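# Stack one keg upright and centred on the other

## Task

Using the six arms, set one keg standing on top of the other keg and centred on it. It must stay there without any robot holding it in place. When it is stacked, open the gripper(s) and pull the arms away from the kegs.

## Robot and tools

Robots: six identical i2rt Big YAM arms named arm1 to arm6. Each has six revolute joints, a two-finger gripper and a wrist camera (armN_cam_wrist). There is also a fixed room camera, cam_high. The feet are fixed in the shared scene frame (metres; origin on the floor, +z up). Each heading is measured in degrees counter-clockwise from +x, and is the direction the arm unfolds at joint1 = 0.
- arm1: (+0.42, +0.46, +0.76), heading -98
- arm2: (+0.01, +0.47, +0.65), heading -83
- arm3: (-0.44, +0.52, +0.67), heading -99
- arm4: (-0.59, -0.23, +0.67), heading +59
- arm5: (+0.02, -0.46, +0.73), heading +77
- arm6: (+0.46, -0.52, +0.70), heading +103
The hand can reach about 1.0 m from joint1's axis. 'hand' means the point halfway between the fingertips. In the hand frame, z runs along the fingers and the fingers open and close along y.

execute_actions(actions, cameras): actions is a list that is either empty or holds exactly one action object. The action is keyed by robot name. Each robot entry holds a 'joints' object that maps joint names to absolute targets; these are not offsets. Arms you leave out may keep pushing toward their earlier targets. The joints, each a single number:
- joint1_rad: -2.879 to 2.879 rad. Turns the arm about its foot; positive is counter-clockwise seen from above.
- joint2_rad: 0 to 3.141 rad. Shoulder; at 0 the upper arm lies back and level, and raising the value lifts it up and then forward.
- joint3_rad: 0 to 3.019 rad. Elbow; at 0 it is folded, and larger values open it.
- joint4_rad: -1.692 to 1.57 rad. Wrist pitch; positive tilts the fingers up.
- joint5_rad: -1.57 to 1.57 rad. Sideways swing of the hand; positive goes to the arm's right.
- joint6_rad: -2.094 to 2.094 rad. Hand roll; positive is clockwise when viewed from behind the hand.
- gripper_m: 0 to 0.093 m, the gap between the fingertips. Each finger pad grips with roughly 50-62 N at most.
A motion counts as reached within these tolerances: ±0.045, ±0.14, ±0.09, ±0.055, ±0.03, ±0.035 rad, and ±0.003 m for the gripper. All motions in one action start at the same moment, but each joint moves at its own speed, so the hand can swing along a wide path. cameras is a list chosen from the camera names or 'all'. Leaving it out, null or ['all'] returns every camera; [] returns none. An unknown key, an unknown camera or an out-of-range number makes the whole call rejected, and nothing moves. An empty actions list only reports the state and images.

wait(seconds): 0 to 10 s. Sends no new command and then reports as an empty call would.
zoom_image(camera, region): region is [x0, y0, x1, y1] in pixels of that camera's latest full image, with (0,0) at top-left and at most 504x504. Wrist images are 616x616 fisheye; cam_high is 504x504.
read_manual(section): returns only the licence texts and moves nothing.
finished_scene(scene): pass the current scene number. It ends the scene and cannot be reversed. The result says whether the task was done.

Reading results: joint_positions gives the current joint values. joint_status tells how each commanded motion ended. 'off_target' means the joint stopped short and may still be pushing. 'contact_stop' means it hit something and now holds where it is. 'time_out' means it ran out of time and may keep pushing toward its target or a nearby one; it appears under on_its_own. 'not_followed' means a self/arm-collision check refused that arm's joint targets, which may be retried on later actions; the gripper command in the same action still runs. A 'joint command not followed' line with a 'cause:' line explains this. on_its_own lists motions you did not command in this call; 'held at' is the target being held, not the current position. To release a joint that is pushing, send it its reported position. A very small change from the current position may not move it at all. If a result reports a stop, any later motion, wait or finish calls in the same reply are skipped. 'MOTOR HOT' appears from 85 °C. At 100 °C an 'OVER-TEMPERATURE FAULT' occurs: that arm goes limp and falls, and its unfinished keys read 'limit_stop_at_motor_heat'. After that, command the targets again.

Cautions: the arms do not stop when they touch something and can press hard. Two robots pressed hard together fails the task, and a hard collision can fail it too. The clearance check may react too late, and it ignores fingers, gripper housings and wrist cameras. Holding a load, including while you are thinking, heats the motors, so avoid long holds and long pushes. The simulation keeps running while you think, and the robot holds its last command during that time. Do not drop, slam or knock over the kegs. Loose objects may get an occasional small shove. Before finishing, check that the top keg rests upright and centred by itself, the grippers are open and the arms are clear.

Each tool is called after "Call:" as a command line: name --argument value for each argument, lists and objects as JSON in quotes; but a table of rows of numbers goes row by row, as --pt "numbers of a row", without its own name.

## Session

Call:
execute_actions --actions '[]'

Scene clock: 0.00 s.
Motor temperatures (°C, as the motors report them): arm1=[28 29 32 25 28 25] | arm2=[29 32 36 26 26 28] | arm3=[27 32 33 26 25 28] | arm4=[29 38 36 27 30 26] | arm5=[28 34 34 28 28 27] | arm6=[25 28 31 27 29 27]
arm1.joint_positions: joint1_rad=+0.359 joint2_rad=+0.581 joint3_rad=+1.384 joint4_rad=-1.331 joint5_rad=+0.089 joint6_rad=-0.416 gripper_m=+0.094
arm1.joint_status: not commanded
arm1.hand: x=+0.4533 y=+0.2428 z=+1.3099 quat_wxyz=(-0.286, -0.409, -0.763, +0.410) (m; scene frame)
arm2.joint_positions: joint1_rad=-0.251 joint2_rad=+0.631 joint3_rad=+1.454 joint4_rad=-1.469 joint5_rad=-0.154 joint6_rad=+0.295 gripper_m=+0.095
arm2.joint_status: not commanded
arm2.hand: x=+0.0080 y=+0.2617 z=+1.1941 quat_wxyz=(-0.387, -0.730, -0.511, +0.237) (m; scene frame)
arm3.joint_positions: joint1_rad=+0.158 joint2_rad=+0.590 joint3_rad=+1.464 joint4_rad=-1.242 joint5_rad=+0.185 joint6_rad=+0.494 gripper_m=+0.095
arm3.joint_status: not commanded
arm3.hand: x=-0.4725 y=+0.3033 z=+1.2759 quat_wxyz=(-0.444, -0.732, -0.375, +0.356) (m; scene frame)
arm4.joint_positions: joint1_rad=-0.405 joint2_rad=+0.532 joint3_rad=+1.330 joint4_rad=-1.417 joint5_rad=-0.040 joint6_rad=-0.491 gripper_m=+0.094
arm4.joint_status: not commanded
arm4.hand: x=-0.4342 y=-0.1165 z=+1.1792 quat_wxyz=(-0.460, +0.473, -0.750, -0.050) (m; scene frame)
arm5.joint_positions: joint1_rad=+0.310 joint2_rad=+0.600 joint3_rad=+1.455 joint4_rad=-1.187 joint5_rad=+0.258 joint6_rad=+0.099 gripper_m=+0.094
arm5.joint_status: not commanded
arm5.hand: x=+0.0397 y=-0.2333 z=+1.3361 quat_wxyz=(-0.450, +0.516, -0.624, -0.376) (m; scene frame)
arm6.joint_positions: joint1_rad=-0.095 joint2_rad=+0.540 joint3_rad=+1.341 joint4_rad=-1.527 joint5_rad=-0.212 joint6_rad=+0.487 gripper_m=+0.095
arm6.joint_status: not commanded
arm6.hand: x=+0.4040 y=-0.3400 z=+1.1953 quat_wxyz=(-0.097, +0.551, -0.725, -0.402) (m; scene frame)
pictures: arm1_cam_wrist, arm2_cam_wrist, arm3_cam_wrist, arm4_cam_wrist, arm5_cam_wrist, arm6_cam_wrist, cam_high
Images, in order (width x height): arm1_cam_wrist 616x616, arm2_cam_wrist 616x616, arm3_cam_wrist 616x616, arm4_cam_wrist 616x616, arm5_cam_wrist 616x616, arm6_cam_wrist 616x616, cam_high 504x504.

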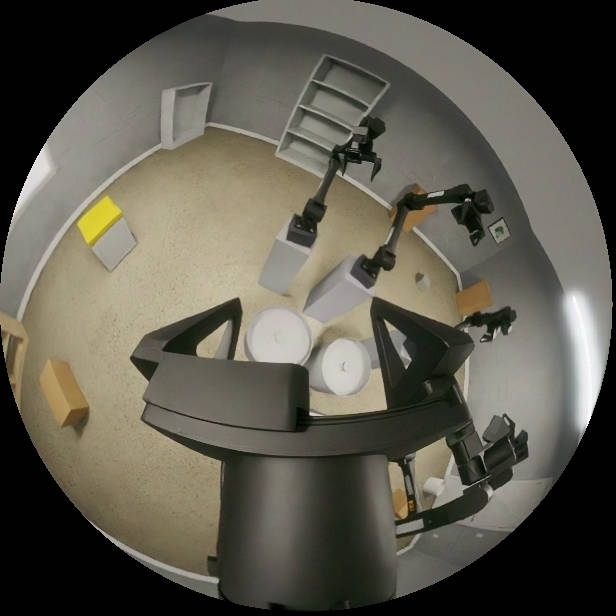

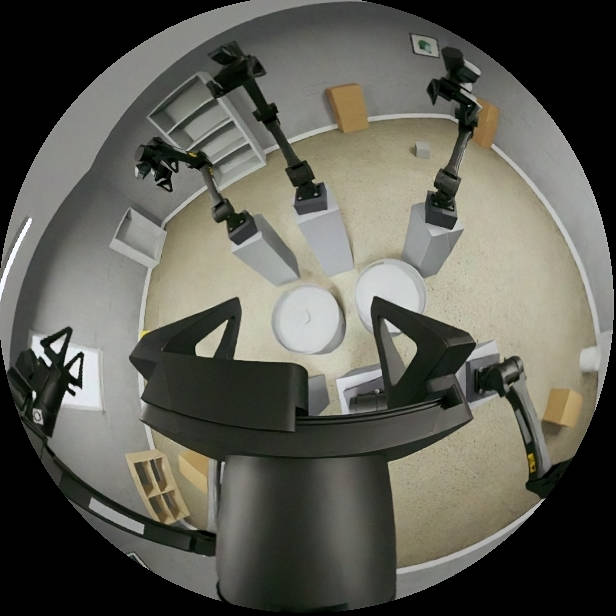

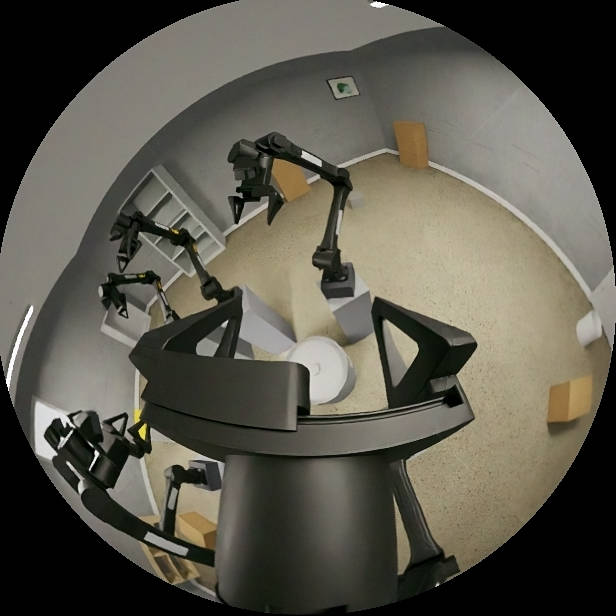

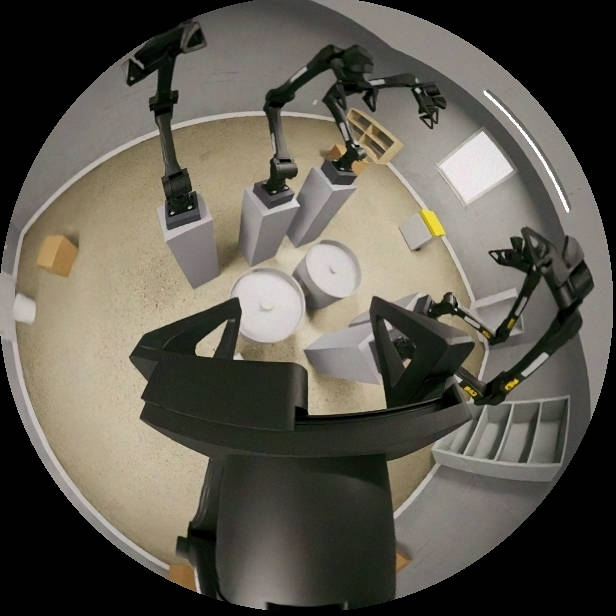

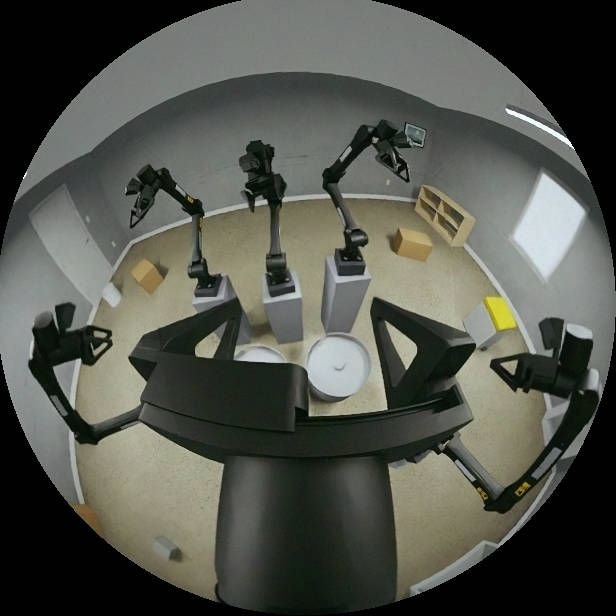

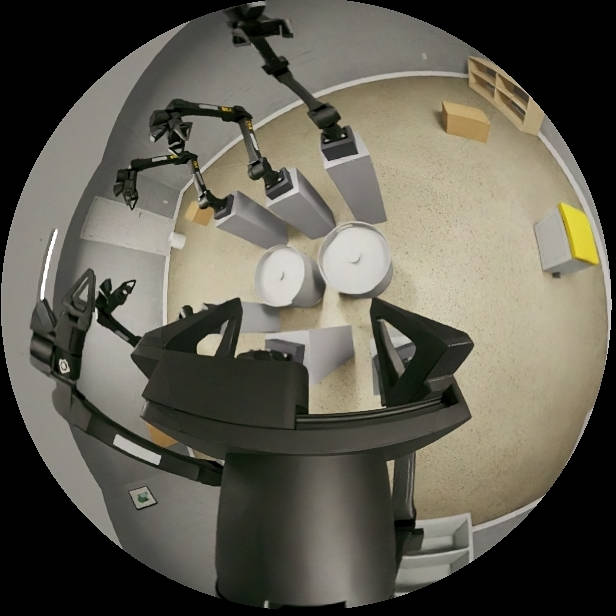

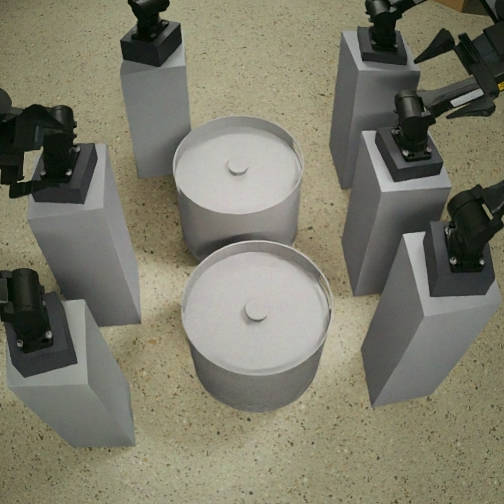

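Call:
execute_actions --actions '[{"arm1":{"joints":{"joint1_rad":1.0,"joint2_rad":1.4,"joint3_rad":0.8,"joint4_rad":-0.9,"joint5_rad":0,"joint6_rad":0}},"arm6":{"joints":{"joint1_rad":-1.0,"joint2_rad":1.4,"joint3_rad":0.744,"joint4_rad":-0.9,"joint5_rad":0,"joint6_rad":0}},"arm2":{"joints":{"joint1_rad":-0.447,"joint2_rad":1.372,"joint3_rad":0.75,"joint4_rad":-0.965,"joint5_rad":0,"joint6_rad":-1.11,"gripper_m":0.075}},"arm3":{"joints":{"joint1_rad":0.335,"joint2_rad":1.507,"joint3_rad":0.844,"joint4_rad":-0.908,"joint5_rad":0,"joint6_rad":0.963,"gripper_m":0.075}},"arm4":{"joints":{"joint1_rad":-0.564,"joint2_rad":1.158,"joint3_rad":0.522,"joint4_rad":-0.935,"joint5_rad":0,"joint6_rad":1.251,"gripper_m":0.075}},"arm5":{"joints":{"joint1_rad":0.555,"joint2_rad":1.613,"joint3_rad":0.758,"joint4_rad":-0.716,"joint5_rad":0,"joint6_rad":1.113,"gripper_m":0.075}}}]' --cameras '[]'

Call:
execute_actions --actions '[{"arm1":{"joints":{"joint2_rad":2.296,"joint4_rad":-0.075}},"arm6":{"joints":{"joint2_rad":2.106,"joint4_rad":-0.209}},"arm2":{"joints":{"joint2_rad":2.193,"joint3_rad":0.706,"joint4_rad":-0.084}},"arm3":{"joints":{"joint2_rad":2.271,"joint3_rad":0.834,"joint4_rad":-0.134}},"arm4":{"joints":{"joint2_rad":2.287,"joint3_rad":0.506,"joint4_rad":0.21}},"arm5":{"joints":{"joint2_rad":2.45,"joint3_rad":0.92,"joint4_rad":-0.003}}}]'

Scene clock: 22.67 s.
Motor temperatures (°C, as the motors report them): arm1=[28 29 36 26 28 25] | arm2=[29 32 40 27 26 28] | arm3=[27 32 35 27 25 28] | arm4=[29 38 40 27 30 26] | arm5=[28 34 37 28 28 27] | arm6=[25 28 33 27 29 27]
arm1.joint_positions: joint1_rad=+1.002 joint2_rad=+1.376 joint3_rad=+0.779 joint4_rad=-0.921 joint5_rad=+0.001 joint6_rad=-0.007 gripper_m=+0.094
arm1.joint_status: all done
arm1.hand: x=+0.6811 y=+0.2359 z=+0.8180 quat_wxyz=(-0.024, -0.343, -0.939, +0.011) (m; scene frame)
arm2.joint_positions: joint1_rad=-0.439 joint2_rad=+1.376 joint3_rad=+0.750 joint4_rad=-0.980 joint5_rad=-0.001 joint6_rad=-1.096 gripper_m=+0.075
arm2.joint_status: all done
arm2.hand: x=-0.0895 y=+0.1701 z=+0.6984 quat_wxyz=(-0.001, -0.387, -0.922, -0.014) (m; scene frame)
arm3.joint_positions: joint1_rad=+0.332 joint2_rad=+1.488 joint3_rad=+0.819 joint4_rad=-0.918 joint5_rad=+0.002 joint6_rad=+0.955 gripper_m=+0.075
arm3.joint_status: all done
arm3.hand: x=-0.3806 y=+0.1713 z=+0.7031 quat_wxyz=(+0.008, -0.924, -0.383, -0.001) (m; scene frame)
arm4.joint_positions: joint1_rad=-0.559 joint2_rad=+1.170 joint3_rad=+0.522 joint4_rad=-0.946 joint5_rad=-0.004 joint6_rad=+1.235 gripper_m=+0.075
arm4.joint_status: all done
arm4.hand: x=-0.3796 y=-0.1252 z=+0.6963 quat_wxyz=(+0.011, -0.377, -0.926, +0.002) (m; scene frame)
arm5.joint_positions: joint1_rad=+0.556 joint2_rad=+1.595 joint3_rad=+0.743 joint4_rad=-0.726 joint5_rad=+0.004 joint6_rad=+1.101 gripper_m=+0.075
arm5.joint_status: all done
arm5.hand: x=-0.0939 y=-0.1307 z=+0.6992 quat_wxyz=(-0.005, +0.392, -0.920, +0.004) (m; scene frame)
arm6.joint_positions: joint1_rad=-0.998 joint2_rad=+1.393 joint3_rad=+0.732 joint4_rad=-0.914 joint5_rad=+0.000 joint6_rad=+0.016 gripper_m=+0.095
arm6.joint_status: all done
arm6.hand: x=+0.6867 y=-0.2905 z=+0.7316 quat_wxyz=(+0.006, +0.379, -0.926, +0.007) (m; scene frame)
pictures: none
No camera images: the call's "cameras" was empty. Leave "cameras" out to get every camera's image.

Scene clock: 25.57 s.
Motor temperatures (°C, as the motors report them): arm1=[28 29 36 25 28 25] | arm2=[29 32 40 26 26 28] | arm3=[27 32 35 27 25 28] | arm4=[29 38 39 27 30 26] | arm5=[28 34 37 28 28 27] | arm6=[25 28 33 27 29 27]
arm1.joint_positions: joint1_rad=+1.002 joint2_rad=+2.276 joint3_rad=+0.791 joint4_rad=-0.094 joint5_rad=+0.001 joint6_rad=-0.007 gripper_m=+0.094
arm1.joint_status: all done
arm1.hand: x=+0.6848 y=+0.2322 z=+0.5113 quat_wxyz=(+0.005, -0.343, -0.939, +0.000) (m; scene frame)
arm2.joint_positions: joint1_rad=-0.439 joint2_rad=+1.548 joint3_rad=+0.711 joint4_rad=-0.782 joint5_rad=-0.001 joint6_rad=-1.097 gripper_m=+0.075
arm2.joint_status: joint2_rad time_out (moved +0.172 of +0.817); joint4_rad time_out (moved +0.198 of +0.896); the others done
arm2.on_its_own: joint2_rad is held at +1.534, not at your +2.193, since a time_out; joint4_rad is held at -0.791, not at your -0.084, since a time_out
arm2.hand: x=-0.0922 y=+0.1614 z=+0.6340 quat_wxyz=(+0.000, -0.386, -0.922, -0.021) (m; scene frame)
arm3.joint_positions: joint1_rad=+0.332 joint2_rad=+2.266 joint3_rad=+0.824 joint4_rad=-0.150 joint5_rad=+0.002 joint6_rad=+0.955 gripper_m=+0.075
arm3.joint_status: all done
arm3.hand: x=-0.3797 y=+0.1646 z=+0.4255 quat_wxyz=(+0.010, -0.924, -0.383, -0.001) (m; scene frame)
arm4.joint_positions: joint1_rad=-0.559 joint2_rad=+2.286 joint3_rad=+0.511 joint4_rad=+0.199 joint5_rad=-0.004 joint6_rad=+1.236 gripper_m=+0.075
arm4.joint_status: all done
arm4.hand: x=-0.3728 y=-0.1190 z=+0.4190 quat_wxyz=(+0.005, -0.377, -0.926, -0.004) (m; scene frame)
arm5.joint_positions: joint1_rad=+0.556 joint2_rad=+1.749 joint3_rad=+0.855 joint4_rad=-0.566 joint5_rad=+0.004 joint6_rad=+1.102 gripper_m=+0.075
arm5.joint_status: joint2_rad time_out (moved +0.153 of +0.855); joint4_rad time_out (moved +0.161 of +0.723); the others done
arm5.on_its_own: joint2_rad is held at +1.739, not at your +2.450, since a time_out; joint4_rad is held at -0.573, not at your -0.003, since a time_out
arm5.hand: x=-0.1182 y=-0.0607 z=+0.6745 quat_wxyz=(-0.009, +0.391, -0.919, -0.056) (m; scene frame)
arm6.joint_positions: joint1_rad=-0.998 joint2_rad=+2.107 joint3_rad=+0.733 joint4_rad=-0.222 joint5_rad=+0.000 joint6_rad=+0.016 gripper_m=+0.095
arm6.joint_status: all done
arm6.hand: x=+0.6997 y=-0.2797 z=+0.4975 quat_wxyz=(+0.016, +0.378, -0.925, +0.011) (m; scene frame)
pictures: arm1_cam_wrist, arm2_cam_wrist, arm3_cam_wrist, arm4_cam_wrist, arm5_cam_wrist, arm6_cam_wrist, cam_high
joint command not followed: on one or more control steps a check withheld the commanded joint targets of the arm2 arm, and it was not sent them on those steps.
cause: the commanded joint targets would bring a part of the robot too close to another arm (this arm's wrist (the part past joint 4) and the other arm's wrist (the part past joint 4)); next, command targets that bring no part of the robot closer to that arm.
joint command not followed: on one or more control steps a check withheld the commanded joint targets of the arm5 arm, and it was not sent them on those steps.
cause: the commanded joint targets would bring a part of the robot too close to another arm (this arm's wrist (the part past joint 4) and the other arm's wrist (the part past joint 4)); next, command targets that bring no part of the robot closer to that arm.
Images, in order (width x height): arm1_cam_wrist 616x616, arm2_cam_wrist 616x616, arm3_cam_wrist 616x616, arm4_cam_wrist 616x616, arm5_cam_wrist 616x616, arm6_cam_wrist 616x616, cam_high 504x504.

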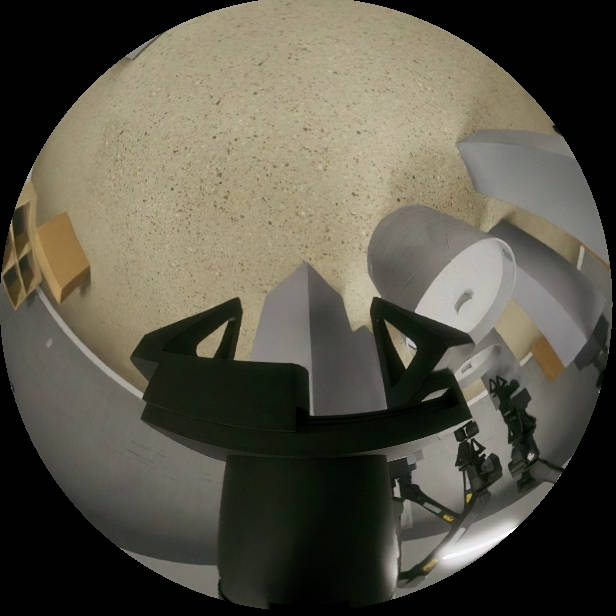

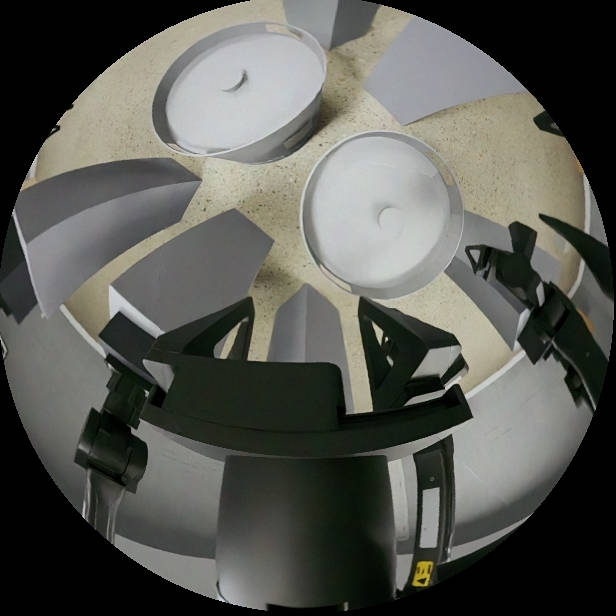

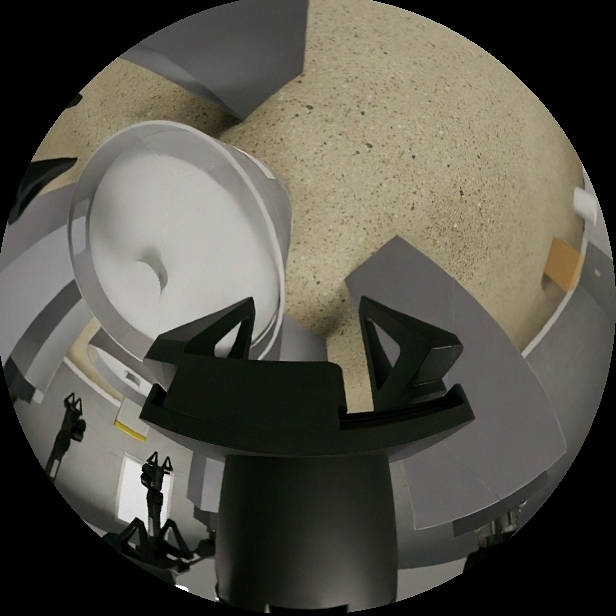

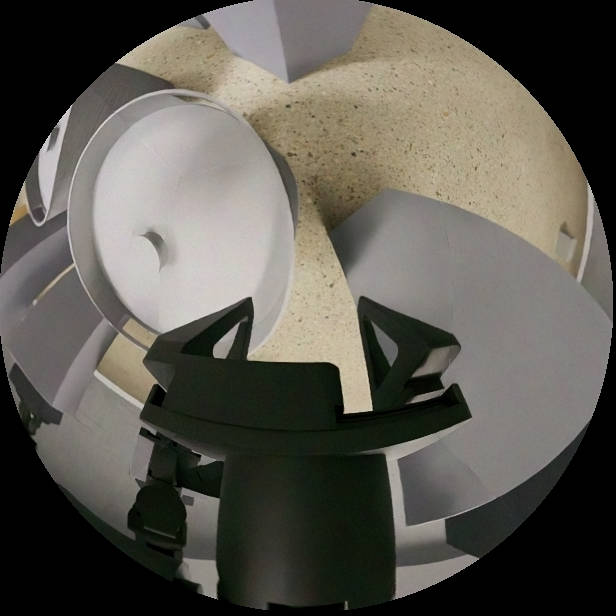

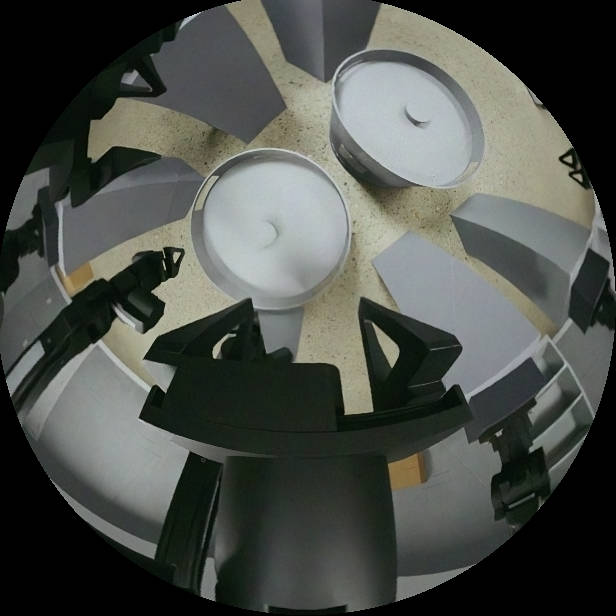

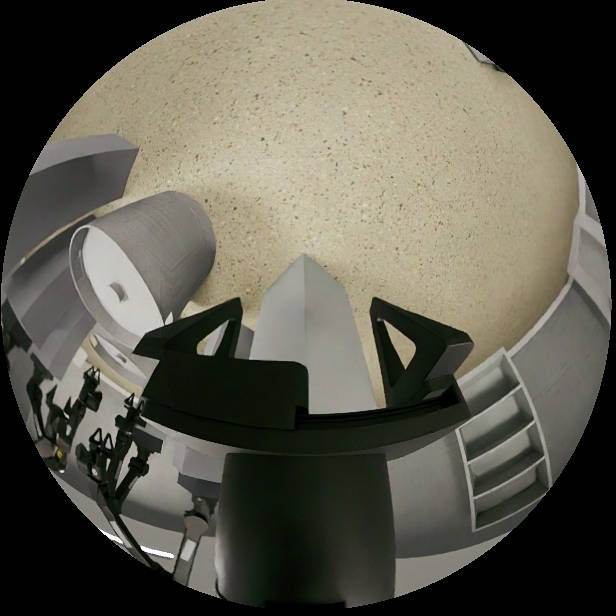

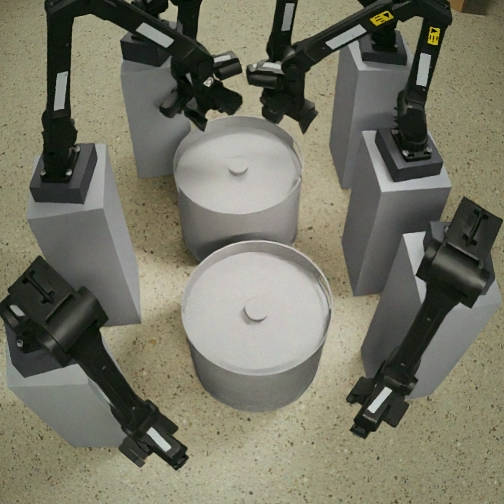

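Call:
execute_actions --actions '[{"arm2":{"joints":{"joint1_rad":-0.39,"joint2_rad":1.95,"joint3_rad":0.68,"joint4_rad":-0.32,"joint6_rad":-1.055}},"arm3":{"joints":{"joint1_rad":0.387,"joint2_rad":2.31,"joint3_rad":0.89,"joint4_rad":-0.11,"joint6_rad":1.02}},"arm4":{"joints":{"joint1_rad":-0.597,"joint2_rad":2.32,"joint3_rad":0.59,"joint4_rad":0.19,"joint6_rad":1.22}},"arm5":{"joints":{"joint1_rad":0.5,"joint2_rad":2.043,"joint3_rad":0.734,"joint4_rad":-0.28,"joint6_rad":1.06}}}]' --cameras '[]'

Call:
execute_actions --actions '[{"arm2":{"joints":{"joint2_rad":2.26,"joint3_rad":0.75,"joint4_rad":-0.01}},"arm3":{"joints":{"joint2_rad":2.34,"joint3_rad":0.9,"joint4_rad":-0.088}},"arm4":{"joints":{"joint2_rad":2.352,"joint3_rad":0.605,"joint4_rad":0.218}},"arm5":{"joints":{"joint2_rad":2.515,"joint3_rad":0.94,"joint4_rad":0.047}}}]' --cameras '["arm2_cam_wrist","arm3_cam_wrist","arm4_cam_wrist","arm5_cam_wrist"]'

Scene clock: 39.90 s.
Motor temperatures (°C, as the motors report them): arm1=[28 30 34 25 28 25] | arm2=[29 32 39 26 26 28] | arm3=[27 33 34 26 25 28] | arm4=[29 38 37 27 30 26] | arm5=[28 34 36 28 28 27] | arm6=[25 28 32 27 29 27]
arm1.joint_positions: joint1_rad=+1.002 joint2_rad=+2.276 joint3_rad=+0.791 joint4_rad=-0.094 joint5_rad=+0.001 joint6_rad=-0.007 gripper_m=+0.094
arm1.joint_status: not commanded
arm1.hand: x=+0.6848 y=+0.2322 z=+0.5113 quat_wxyz=(+0.005, -0.343, -0.939, +0.000) (m; scene frame)
arm2.joint_positions: joint1_rad=-0.397 joint2_rad=+1.950 joint3_rad=+0.683 joint4_rad=-0.334 joint5_rad=-0.001 joint6_rad=-1.069 gripper_m=+0.075
arm2.joint_status: all done
arm2.hand: x=-0.0809 y=+0.1498 z=+0.4996 quat_wxyz=(+0.000, -0.380, -0.925, -0.012) (m; scene frame)
arm3.joint_positions: joint1_rad=+0.389 joint2_rad=+2.290 joint3_rad=+0.887 joint4_rad=-0.123 joint5_rad=+0.002 joint6_rad=+1.012 gripper_m=+0.075
arm3.joint_status: all done
arm3.hand: x=-0.3512 y=+0.1330 z=+0.4208 quat_wxyz=(-0.022, -0.923, -0.383, +0.005) (m; scene frame)
arm4.joint_positions: joint1_rad=-0.593 joint2_rad=+2.316 joint3_rad=+0.593 joint4_rad=+0.196 joint5_rad=-0.004 joint6_rad=+1.235 gripper_m=+0.075
arm4.joint_status: all done
arm4.hand: x=-0.3337 y=-0.1099 z=+0.4068 quat_wxyz=(-0.012, -0.392, -0.920, -0.023) (m; scene frame)
arm5.joint_positions: joint1_rad=+0.496 joint2_rad=+2.040 joint3_rad=+0.728 joint4_rad=-0.290 joint5_rad=+0.004 joint6_rad=+1.072 gripper_m=+0.075
arm5.joint_status: all done
arm5.hand: x=-0.0718 y=-0.1286 z=+0.5478 quat_wxyz=(-0.004, +0.378, -0.926, +0.016) (m; scene frame)
arm6.joint_positions: joint1_rad=-0.998 joint2_rad=+2.107 joint3_rad=+0.733 joint4_rad=-0.222 joint5_rad=+0.000 joint6_rad=+0.016 gripper_m=+0.095
arm6.joint_status: not commanded
arm6.hand: x=+0.6997 y=-0.2797 z=+0.4975 quat_wxyz=(+0.016, +0.378, -0.925, +0.011) (m; scene frame)
pictures: none
No camera images: the call's "cameras" was empty. Leave "cameras" out to get every camera's image.

Scene clock: 41.67 s.
Motor temperatures (°C, as the motors report them): arm1=[28 30 34 25 28 25] | arm2=[29 32 39 26 26 28] | arm3=[27 33 33 26 25 28] | arm4=[29 38 37 27 30 26] | arm5=[28 34 36 28 28 27] | arm6=[25 29 32 27 29 27]
arm1.joint_positions: joint1_rad=+1.002 joint2_rad=+2.276 joint3_rad=+0.791 joint4_rad=-0.094 joint5_rad=+0.001 joint6_rad=-0.007 gripper_m=+0.094
arm1.joint_status: not commanded
arm1.hand: x=+0.6848 y=+0.2322 z=+0.5113 quat_wxyz=(+0.005, -0.343, -0.939, +0.000) (m; scene frame)
arm2.joint_positions: joint1_rad=-0.397 joint2_rad=+2.265 joint3_rad=+0.748 joint4_rad=-0.025 joint5_rad=-0.001 joint6_rad=-1.068 gripper_m=+0.075
arm2.joint_status: all done
arm2.hand: x=-0.0841 y=+0.1377 z=+0.4035 quat_wxyz=(-0.004, -0.380, -0.925, +0.017) (m; scene frame)
arm3.joint_positions: joint1_rad=+0.389 joint2_rad=+2.323 joint3_rad=+0.890 joint4_rad=-0.105 joint5_rad=+0.002 joint6_rad=+1.012 gripper_m=+0.075
arm3.joint_status: all done
arm3.hand: x=-0.3526 y=+0.1389 z=+0.4090 quat_wxyz=(-0.016, -0.924, -0.383, +0.004) (m; scene frame)
arm4.joint_positions: joint1_rad=-0.593 joint2_rad=+2.345 joint3_rad=+0.601 joint4_rad=+0.206 joint5_rad=-0.004 joint6_rad=+1.235 gripper_m=+0.075
arm4.joint_status: all done
arm4.hand: x=-0.3375 y=-0.1115 z=+0.3990 quat_wxyz=(-0.008, -0.392, -0.920, -0.019) (m; scene frame)
arm5.joint_positions: joint1_rad=+0.496 joint2_rad=+2.518 joint3_rad=+0.937 joint4_rad=+0.038 joint5_rad=+0.004 joint6_rad=+1.072 gripper_m=+0.075
arm5.joint_status: all done
arm5.hand: x=-0.0784 y=-0.1015 z=+0.3941 quat_wxyz=(-0.007, +0.378, -0.926, -0.013) (m; scene frame)
arm6.joint_positions: joint1_rad=-0.998 joint2_rad=+2.107 joint3_rad=+0.733 joint4_rad=-0.222 joint5_rad=+0.000 joint6_rad=+0.016 gripper_m=+0.095
arm6.joint_status: not commanded
arm6.hand: x=+0.6997 y=-0.2797 z=+0.4975 quat_wxyz=(+0.016, +0.378, -0.925, +0.011) (m; scene frame)
pictures: arm2_cam_wrist, arm3_cam_wrist, arm4_cam_wrist, arm5_cam_wrist
joint command not followed: on one or more control steps a check withheld the commanded joint targets of the arm5 arm, and it was not sent them on those steps.
cause: the commanded joint targets would bring a part of the robot too close to another arm (this arm's wrist (the part past joint 4) and the other arm's wrist (the part past joint 4)); next, command targets that bring no part of the robot closer to that arm.
Images, in order (width x height): arm2_cam_wrist 616x616, arm3_cam_wrist 616x616, arm4_cam_wrist 616x616, arm5_cam_wrist 616x616.

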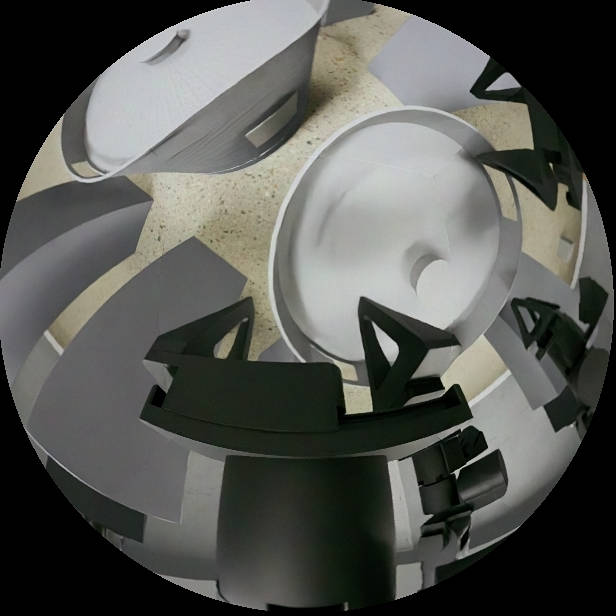

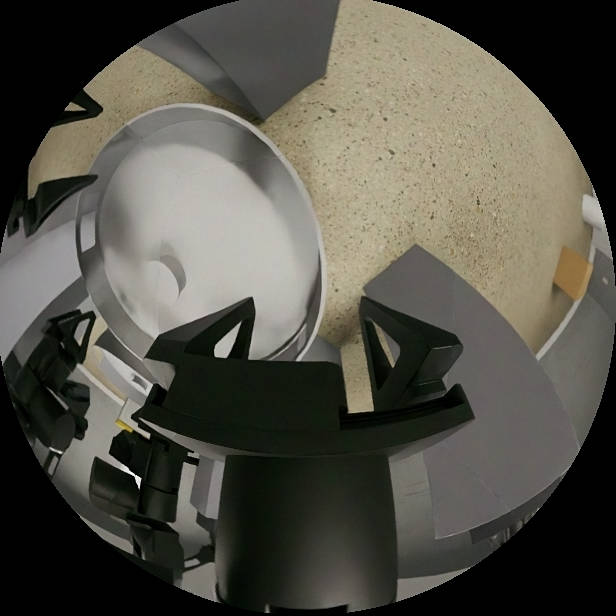

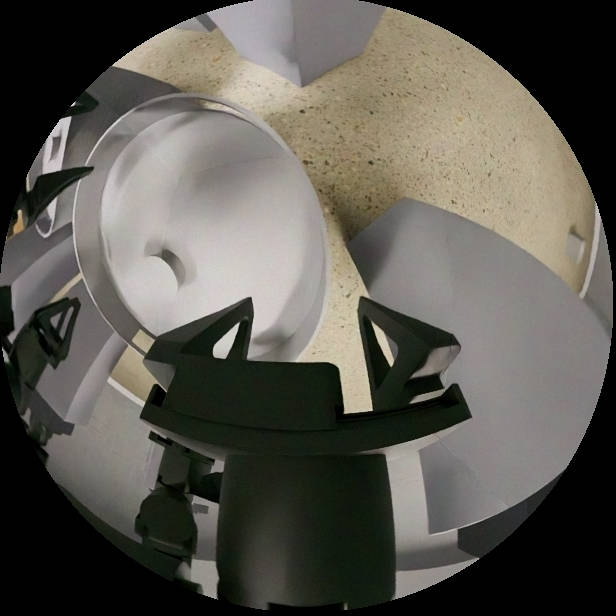

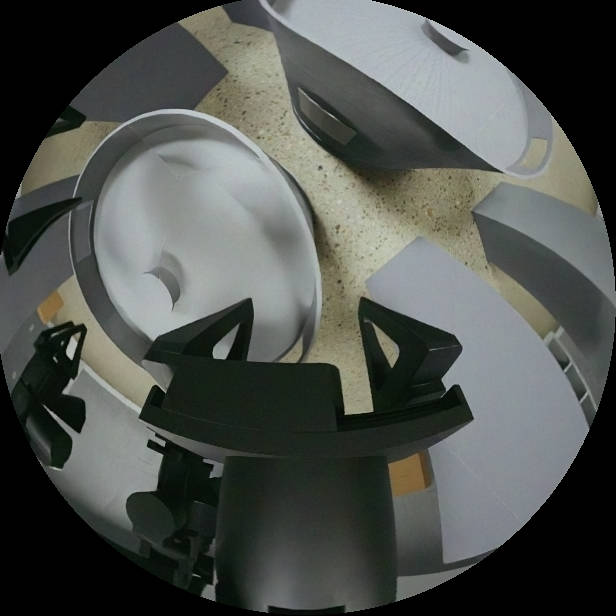

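Call:
execute_actions --actions '[{"arm2":{"joints":{"joint1_rad":-0.38,"joint2_rad":2.29,"joint3_rad":0.72,"joint4_rad":0.005}},"arm3":{"joints":{"joint2_rad":2.37,"joint3_rad":0.875,"joint4_rad":-0.075}},"arm4":{"joints":{"joint2_rad":2.39,"joint3_rad":0.585,"joint4_rad":0.235}},"arm5":{"joints":{"joint2_rad":2.535,"joint3_rad":0.915,"joint4_rad":0.05}}}]' --cameras '[]'

Call:
execute_actions --actions '[{"arm2":{"joints":{"joint2_rad":2.41,"joint3_rad":0.775,"joint4_rad":0.075}},"arm3":{"joints":{"joint2_rad":2.485,"joint3_rad":0.935,"joint4_rad":-0.02}},"arm4":{"joints":{"joint2_rad":2.52,"joint3_rad":0.655,"joint4_rad":0.295}},"arm5":{"joints":{"joint2_rad":2.64,"joint3_rad":0.99,"joint4_rad":0.09}}}]' --cameras '[]'

Call:
execute_actions --actions '[{"arm2":{"joints":{"joint2_rad":2.53,"joint3_rad":0.84,"joint4_rad":0.137}},"arm3":{"joints":{"joint2_rad":2.597,"joint3_rad":0.997,"joint4_rad":0.035}},"arm4":{"joints":{"joint2_rad":2.648,"joint3_rad":0.732,"joint4_rad":0.353}},"arm5":{"joints":{"joint2_rad":2.75,"joint3_rad":1.069,"joint4_rad":0.124}}}]' --cameras '["arm2_cam_wrist","arm3_cam_wrist","arm4_cam_wrist","arm5_cam_wrist"]'

Scene clock: 49.23 s.
Motor temperatures (°C, as the motors report them): arm1=[28 30 33 25 28 25] | arm2=[29 33 38 26 26 28] | arm3=[27 33 33 26 25 28] | arm4=[29 38 36 27 30 26] | arm5=[28 34 35 28 28 27] | arm6=[25 29 32 27 29 27]
arm1.joint_positions: joint1_rad=+1.002 joint2_rad=+2.276 joint3_rad=+0.791 joint4_rad=-0.094 joint5_rad=+0.001 joint6_rad=-0.007 gripper_m=+0.094
arm1.joint_status: not commanded
arm1.hand: x=+0.6848 y=+0.2322 z=+0.5113 quat_wxyz=(+0.005, -0.343, -0.939, +0.000) (m; scene frame)
arm2.joint_positions: joint1_rad=-0.393 joint2_rad=+2.273 joint3_rad=+0.725 joint4_rad=-0.009 joint5_rad=-0.001 joint6_rad=-1.068 gripper_m=+0.075
arm2.joint_status: all done
arm2.hand: x=-0.0792 y=+0.1500 z=+0.4008 quat_wxyz=(-0.003, -0.378, -0.926, +0.010) (m; scene frame)
arm3.joint_positions: joint1_rad=+0.389 joint2_rad=+2.354 joint3_rad=+0.876 joint4_rad=-0.090 joint5_rad=+0.002 joint6_rad=+1.012 gripper_m=+0.075
arm3.joint_status: all done
arm3.hand: x=-0.3566 y=+0.1561 z=+0.3973 quat_wxyz=(-0.001, -0.924, -0.383, +0.001) (m; scene frame)
arm4.joint_positions: joint1_rad=-0.593 joint2_rad=+2.386 joint3_rad=+0.601 joint4_rad=+0.224 joint5_rad=-0.004 joint6_rad=+1.235 gripper_m=+0.075
arm4.joint_status: all done
arm4.hand: x=-0.3487 y=-0.1165 z=+0.3888 quat_wxyz=(+0.000, -0.392, -0.920, -0.010) (m; scene frame)
arm5.joint_positions: joint1_rad=+0.496 joint2_rad=+2.518 joint3_rad=+0.917 joint4_rad=+0.041 joint5_rad=+0.004 joint6_rad=+1.072 gripper_m=+0.075
arm5.joint_status: all done
arm5.hand: x=-0.0754 y=-0.1122 z=+0.3942 quat_wxyz=(-0.006, +0.378, -0.926, -0.006) (m; scene frame)
arm6.joint_positions: joint1_rad=-0.998 joint2_rad=+2.107 joint3_rad=+0.733 joint4_rad=-0.222 joint5_rad=+0.000 joint6_rad=+0.016 gripper_m=+0.095
arm6.joint_status: not commanded
arm6.hand: x=+0.6997 y=-0.2797 z=+0.4975 quat_wxyz=(+0.016, +0.378, -0.925, +0.011) (m; scene frame)
pictures: none
No camera images: the call's "cameras" was empty. Leave "cameras" out to get every camera's image.

Scene clock: 50.17 s.
Motor temperatures (°C, as the motors report them): arm1=[28 30 33 25 28 25] | arm2=[29 33 38 26 26 28] | arm3=[27 33 33 26 25 28] | arm4=[29 38 36 27 30 26] | arm5=[28 34 35 28 28 27] | arm6=[25 29 32 27 29 27]
arm1.joint_positions: joint1_rad=+1.002 joint2_rad=+2.276 joint3_rad=+0.791 joint4_rad=-0.094 joint5_rad=+0.001 joint6_rad=-0.007 gripper_m=+0.094
arm1.joint_status: not commanded
arm1.hand: x=+0.6848 y=+0.2322 z=+0.5113 quat_wxyz=(+0.005, -0.343, -0.939, +0.000) (m; scene frame)
arm2.joint_positions: joint1_rad=-0.393 joint2_rad=+2.407 joint3_rad=+0.775 joint4_rad=+0.063 joint5_rad=-0.001 joint6_rad=-1.068 gripper_m=+0.075
arm2.joint_status: all done
arm2.hand: x=-0.0777 y=+0.1548 z=+0.3596 quat_wxyz=(-0.002, -0.378, -0.926, +0.004) (m; scene frame)
arm3.joint_positions: joint1_rad=+0.389 joint2_rad=+2.478 joint3_rad=+0.933 joint4_rad=-0.031 joint5_rad=+0.002 joint6_rad=+1.012 gripper_m=+0.075
arm3.joint_status: all done
arm3.hand: x=-0.3572 y=+0.1588 z=+0.3549 quat_wxyz=(+0.003, -0.924, -0.383, +0.001) (m; scene frame)
arm4.joint_positions: joint1_rad=-0.593 joint2_rad=+2.525 joint3_rad=+0.659 joint4_rad=+0.287 joint5_rad=-0.004 joint6_rad=+1.235 gripper_m=+0.075
arm4.joint_status: all done
arm4.hand: x=-0.3558 y=-0.1194 z=+0.3499 quat_wxyz=(+0.005, -0.392, -0.920, -0.004) (m; scene frame)
arm5.joint_positions: joint1_rad=+0.496 joint2_rad=+2.620 joint3_rad=+0.990 joint4_rad=+0.084 joint5_rad=+0.004 joint6_rad=+1.071 gripper_m=+0.075
arm5.joint_status: all done
arm5.hand: x=-0.0771 y=-0.1055 z=+0.3586 quat_wxyz=(-0.007, +0.379, -0.925, -0.012) (m; scene frame)
arm6.joint_positions: joint1_rad=-0.998 joint2_rad=+2.107 joint3_rad=+0.733 joint4_rad=-0.222 joint5_rad=+0.000 joint6_rad=+0.016 gripper_m=+0.095
arm6.joint_status: not commanded
arm6.hand: x=+0.6997 y=-0.2797 z=+0.4975 quat_wxyz=(+0.016, +0.378, -0.925, +0.011) (m; scene frame)
pictures: none
No camera images: the call's "cameras" was empty. Leave "cameras" out to get every camera's image.

Scene clock: 51.10 s.
Motor temperatures (°C, as the motors report them): arm1=[28 30 33 25 28 25] | arm2=[29 33 38 26 26 28] | arm3=[27 33 33 26 25 28] | arm4=[29 38 36 27 30 26] | arm5=[28 34 35 28 28 27] | arm6=[25 29 32 27 29 27]
arm1.joint_positions: joint1_rad=+1.002 joint2_rad=+2.276 joint3_rad=+0.791 joint4_rad=-0.094 joint5_rad=+0.001 joint6_rad=-0.007 gripper_m=+0.094
arm1.joint_status: not commanded
arm1.hand: x=+0.6848 y=+0.2322 z=+0.5113 quat_wxyz=(+0.005, -0.343, -0.939, +0.000) (m; scene frame)
arm2.joint_positions: joint1_rad=-0.393 joint2_rad=+2.524 joint3_rad=+0.842 joint4_rad=+0.126 joint5_rad=-0.001 joint6_rad=-1.068 gripper_m=+0.075
arm2.joint_status: all done
arm2.hand: x=-0.0792 y=+0.1492 z=+0.3215 quat_wxyz=(-0.003, -0.378, -0.926, +0.010) (m; scene frame)
arm3.joint_positions: joint1_rad=+0.389 joint2_rad=+2.588 joint3_rad=+0.996 joint4_rad=+0.024 joint5_rad=+0.002 joint6_rad=+1.012 gripper_m=+0.075
arm3.joint_status: all done
arm3.hand: x=-0.3569 y=+0.1573 z=+0.3164 quat_wxyz=(-0.001, -0.924, -0.383, +0.001) (m; scene frame)
arm4.joint_positions: joint1_rad=-0.593 joint2_rad=+2.644 joint3_rad=+0.737 joint4_rad=+0.349 joint5_rad=-0.003 joint6_rad=+1.235 gripper_m=+0.075
arm4.joint_status: all done
arm4.hand: x=-0.3493 y=-0.1161 z=+0.3121 quat_wxyz=(-0.002, -0.392, -0.920, -0.011) (m; scene frame)
arm5.joint_positions: joint1_rad=+0.496 joint2_rad=+2.731 joint3_rad=+1.068 joint4_rad=+0.119 joint5_rad=+0.004 joint6_rad=+1.071 gripper_m=+0.075
arm5.joint_status: all done
arm5.hand: x=-0.0768 y=-0.1053 z=+0.3186 quat_wxyz=(-0.007, +0.379, -0.925, -0.013) (m; scene frame)
arm6.joint_positions: joint1_rad=-0.998 joint2_rad=+2.107 joint3_rad=+0.733 joint4_rad=-0.222 joint5_rad=+0.000 joint6_rad=+0.016 gripper_m=+0.095
arm6.joint_status: not commanded
arm6.hand: x=+0.6997 y=-0.2797 z=+0.4975 quat_wxyz=(+0.016, +0.378, -0.925, +0.011) (m; scene frame)
pictures: arm2_cam_wrist, arm3_cam_wrist, arm4_cam_wrist, arm5_cam_wrist
Images, in order (width x height): arm2_cam_wrist 616x616, arm3_cam_wrist 616x616, arm4_cam_wrist 616x616, arm5_cam_wrist 616x616.

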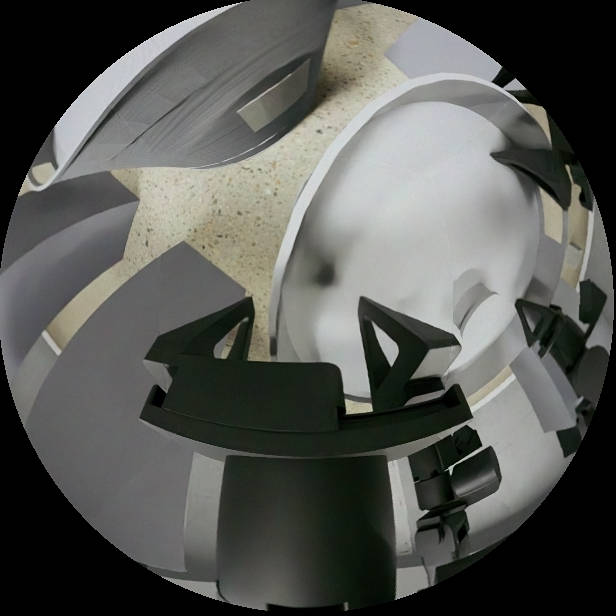

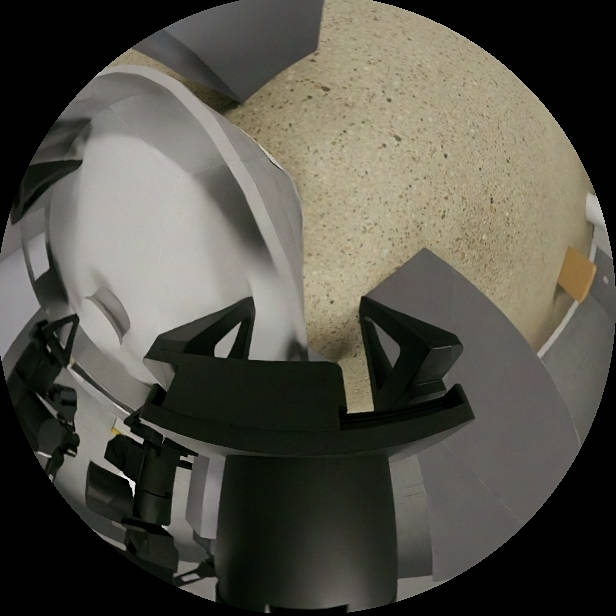

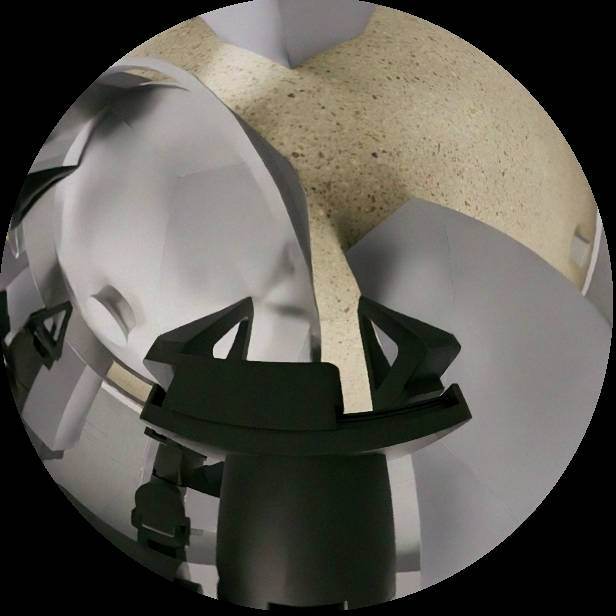

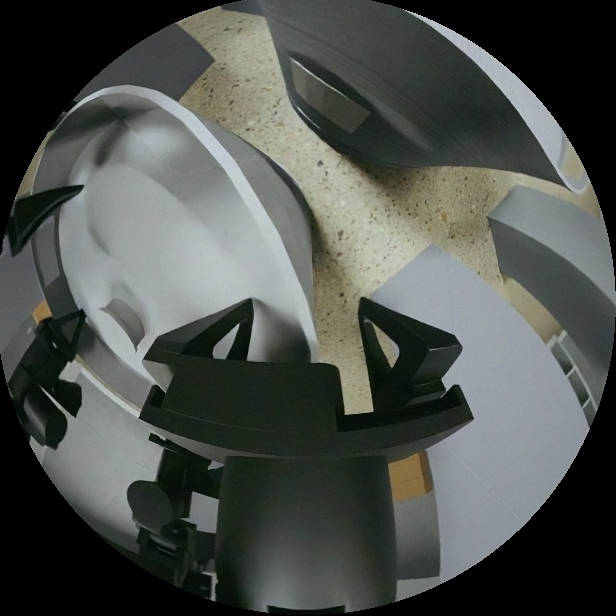

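Call:
execute_actions --actions '[{"arm2":{"joints":{"joint1_rad":-0.36,"joint2_rad":2.565}},"arm4":{"joints":{"joint4_rad":0.315}},"arm5":{"joints":{"joint2_rad":2.77}}}]' --cameras '[]'

Call:
execute_actions --actions '[{"arm2":{"joints":{"gripper_m":0}},"arm3":{"joints":{"gripper_m":0}},"arm4":{"joints":{"gripper_m":0}},"arm5":{"joints":{"gripper_m":0}}}]' --cameras '["arm2_cam_wrist","arm3_cam_wrist","arm4_cam_wrist","arm5_cam_wrist"]'

Scene clock: 64.90 s.
Motor temperatures (°C, as the motors report them): arm1=[28 30 33 25 28 25] | arm2=[29 33 37 26 26 28] | arm3=[27 33 32 26 25 28] | arm4=[29 38 36 27 30 26] | arm5=[28 34 35 28 28 27] | arm6=[25 29 31 27 29 27]
arm1.joint_positions: joint1_rad=+1.002 joint2_rad=+2.276 joint3_rad=+0.791 joint4_rad=-0.094 joint5_rad=+0.001 joint6_rad=-0.007 gripper_m=+0.094
arm1.joint_status: not commanded
arm1.hand: x=+0.6848 y=+0.2322 z=+0.5113 quat_wxyz=(+0.005, -0.343, -0.939, +0.000) (m; scene frame)
arm2.joint_positions: joint1_rad=-0.369 joint2_rad=+2.550 joint3_rad=+0.842 joint4_rad=+0.126 joint5_rad=-0.001 joint6_rad=-1.068 gripper_m=+0.075
arm2.joint_status: all done
arm2.hand: x=-0.0688 y=+0.1585 z=+0.3138 quat_wxyz=(-0.001, -0.367, -0.930, -0.002) (m; scene frame)
arm3.joint_positions: joint1_rad=+0.389 joint2_rad=+2.588 joint3_rad=+0.996 joint4_rad=+0.024 joint5_rad=+0.002 joint6_rad=+1.012 gripper_m=+0.075
arm3.joint_status: not commanded
arm3.hand: x=-0.3569 y=+0.1573 z=+0.3164 quat_wxyz=(-0.001, -0.924, -0.383, +0.001) (m; scene frame)
arm4.joint_positions: joint1_rad=-0.593 joint2_rad=+2.643 joint3_rad=+0.737 joint4_rad=+0.334 joint5_rad=-0.003 joint6_rad=+1.235 gripper_m=+0.075
arm4.joint_status: all done
arm4.hand: x=-0.3523 y=-0.1175 z=+0.3124 quat_wxyz=(+0.003, -0.392, -0.920, -0.006) (m; scene frame)
arm5.joint_positions: joint1_rad=+0.496 joint2_rad=+2.739 joint3_rad=+1.068 joint4_rad=+0.119 joint5_rad=+0.004 joint6_rad=+1.071 gripper_m=+0.075
arm5.joint_status: all done
arm5.hand: x=-0.0756 y=-0.1096 z=+0.3157 quat_wxyz=(-0.006, +0.379, -0.925, -0.009) (m; scene frame)
arm6.joint_positions: joint1_rad=-0.998 joint2_rad=+2.107 joint3_rad=+0.733 joint4_rad=-0.222 joint5_rad=+0.000 joint6_rad=+0.016 gripper_m=+0.095
arm6.joint_status: not commanded
arm6.hand: x=+0.6997 y=-0.2797 z=+0.4975 quat_wxyz=(+0.016, +0.378, -0.925, +0.011) (m; scene frame)
pictures: none
No camera images: the call's "cameras" was empty. Leave "cameras" out to get every camera's image.

Scene clock: 65.77 s.
Motor temperatures (°C, as the motors report them): arm1=[28 30 33 25 28 25] | arm2=[29 33 37 26 26 28] | arm3=[27 33 32 26 25 28] | arm4=[29 38 36 27 30 26] | arm5=[28 34 34 28 28 27] | arm6=[25 29 31 27 29 27]
arm1.joint_positions: joint1_rad=+1.002 joint2_rad=+2.276 joint3_rad=+0.791 joint4_rad=-0.094 joint5_rad=+0.001 joint6_rad=-0.007 gripper_m=+0.094
arm1.joint_status: not commanded
arm1.hand: x=+0.6848 y=+0.2322 z=+0.5113 quat_wxyz=(+0.005, -0.343, -0.939, +0.000) (m; scene frame)
arm2.joint_positions: joint1_rad=-0.368 joint2_rad=+2.552 joint3_rad=+0.837 joint4_rad=+0.126 joint5_rad=-0.005 joint6_rad=-0.990 gripper_m=+0.002
arm2.joint_status: all done
arm2.hand: x=-0.0667 y=+0.1623 z=+0.3134 quat_wxyz=(-0.003, -0.403, -0.915, -0.006) (m; scene frame)
arm3.joint_positions: joint1_rad=+0.390 joint2_rad=+2.588 joint3_rad=+0.999 joint4_rad=+0.028 joint5_rad=-0.004 joint6_rad=+1.012 gripper_m=+0.002
arm3.joint_status: all done
arm3.hand: x=-0.3551 y=+0.1547 z=+0.3163 quat_wxyz=(-0.005, -0.924, -0.383, -0.001) (m; scene frame)
arm4.joint_positions: joint1_rad=-0.593 joint2_rad=+2.643 joint3_rad=+0.737 joint4_rad=+0.324 joint5_rad=-0.003 joint6_rad=+1.235 gripper_m=+0.001
arm4.joint_status: all done
arm4.hand: x=-0.3545 y=-0.1185 z=+0.3124 quat_wxyz=(+0.006, -0.392, -0.920, -0.002) (m; scene frame)
arm5.joint_positions: joint1_rad=+0.498 joint2_rad=+2.740 joint3_rad=+1.068 joint4_rad=+0.119 joint5_rad=+0.008 joint6_rad=+1.013 gripper_m=+0.001
arm5.joint_status: all done
arm5.hand: x=-0.0755 y=-0.1098 z=+0.3156 quat_wxyz=(-0.009, +0.406, -0.914, -0.008) (m; scene frame)
arm6.joint_positions: joint1_rad=-0.998 joint2_rad=+2.107 joint3_rad=+0.733 joint4_rad=-0.222 joint5_rad=+0.000 joint6_rad=+0.016 gripper_m=+0.095
arm6.joint_status: not commanded
arm6.hand: x=+0.6997 y=-0.2797 z=+0.4975 quat_wxyz=(+0.016, +0.378, -0.925, +0.011) (m; scene frame)
pictures: arm2_cam_wrist, arm3_cam_wrist, arm4_cam_wrist, arm5_cam_wrist
Images, in order (width x height): arm2_cam_wrist 616x616, arm3_cam_wrist 616x616, arm4_cam_wrist 616x616, arm5_cam_wrist 616x616.

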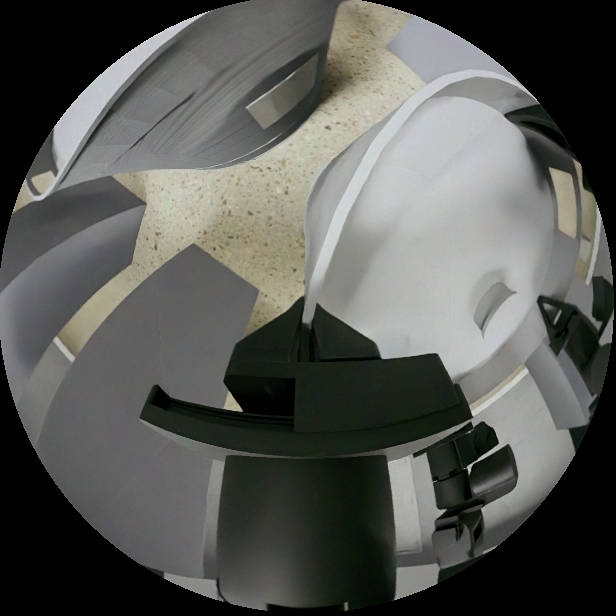

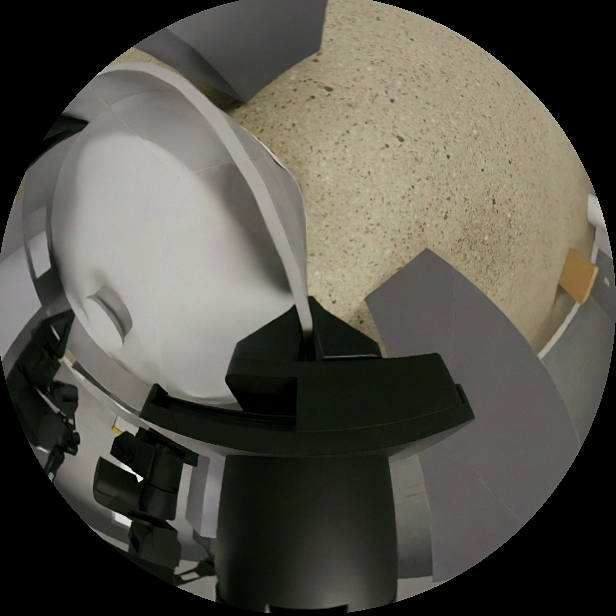

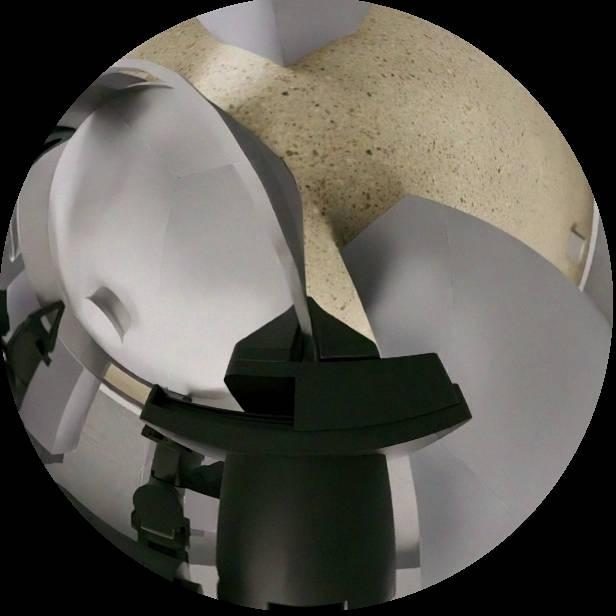

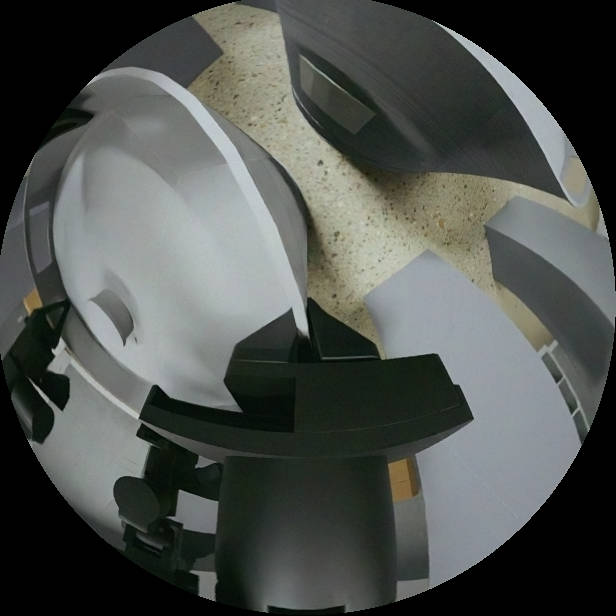

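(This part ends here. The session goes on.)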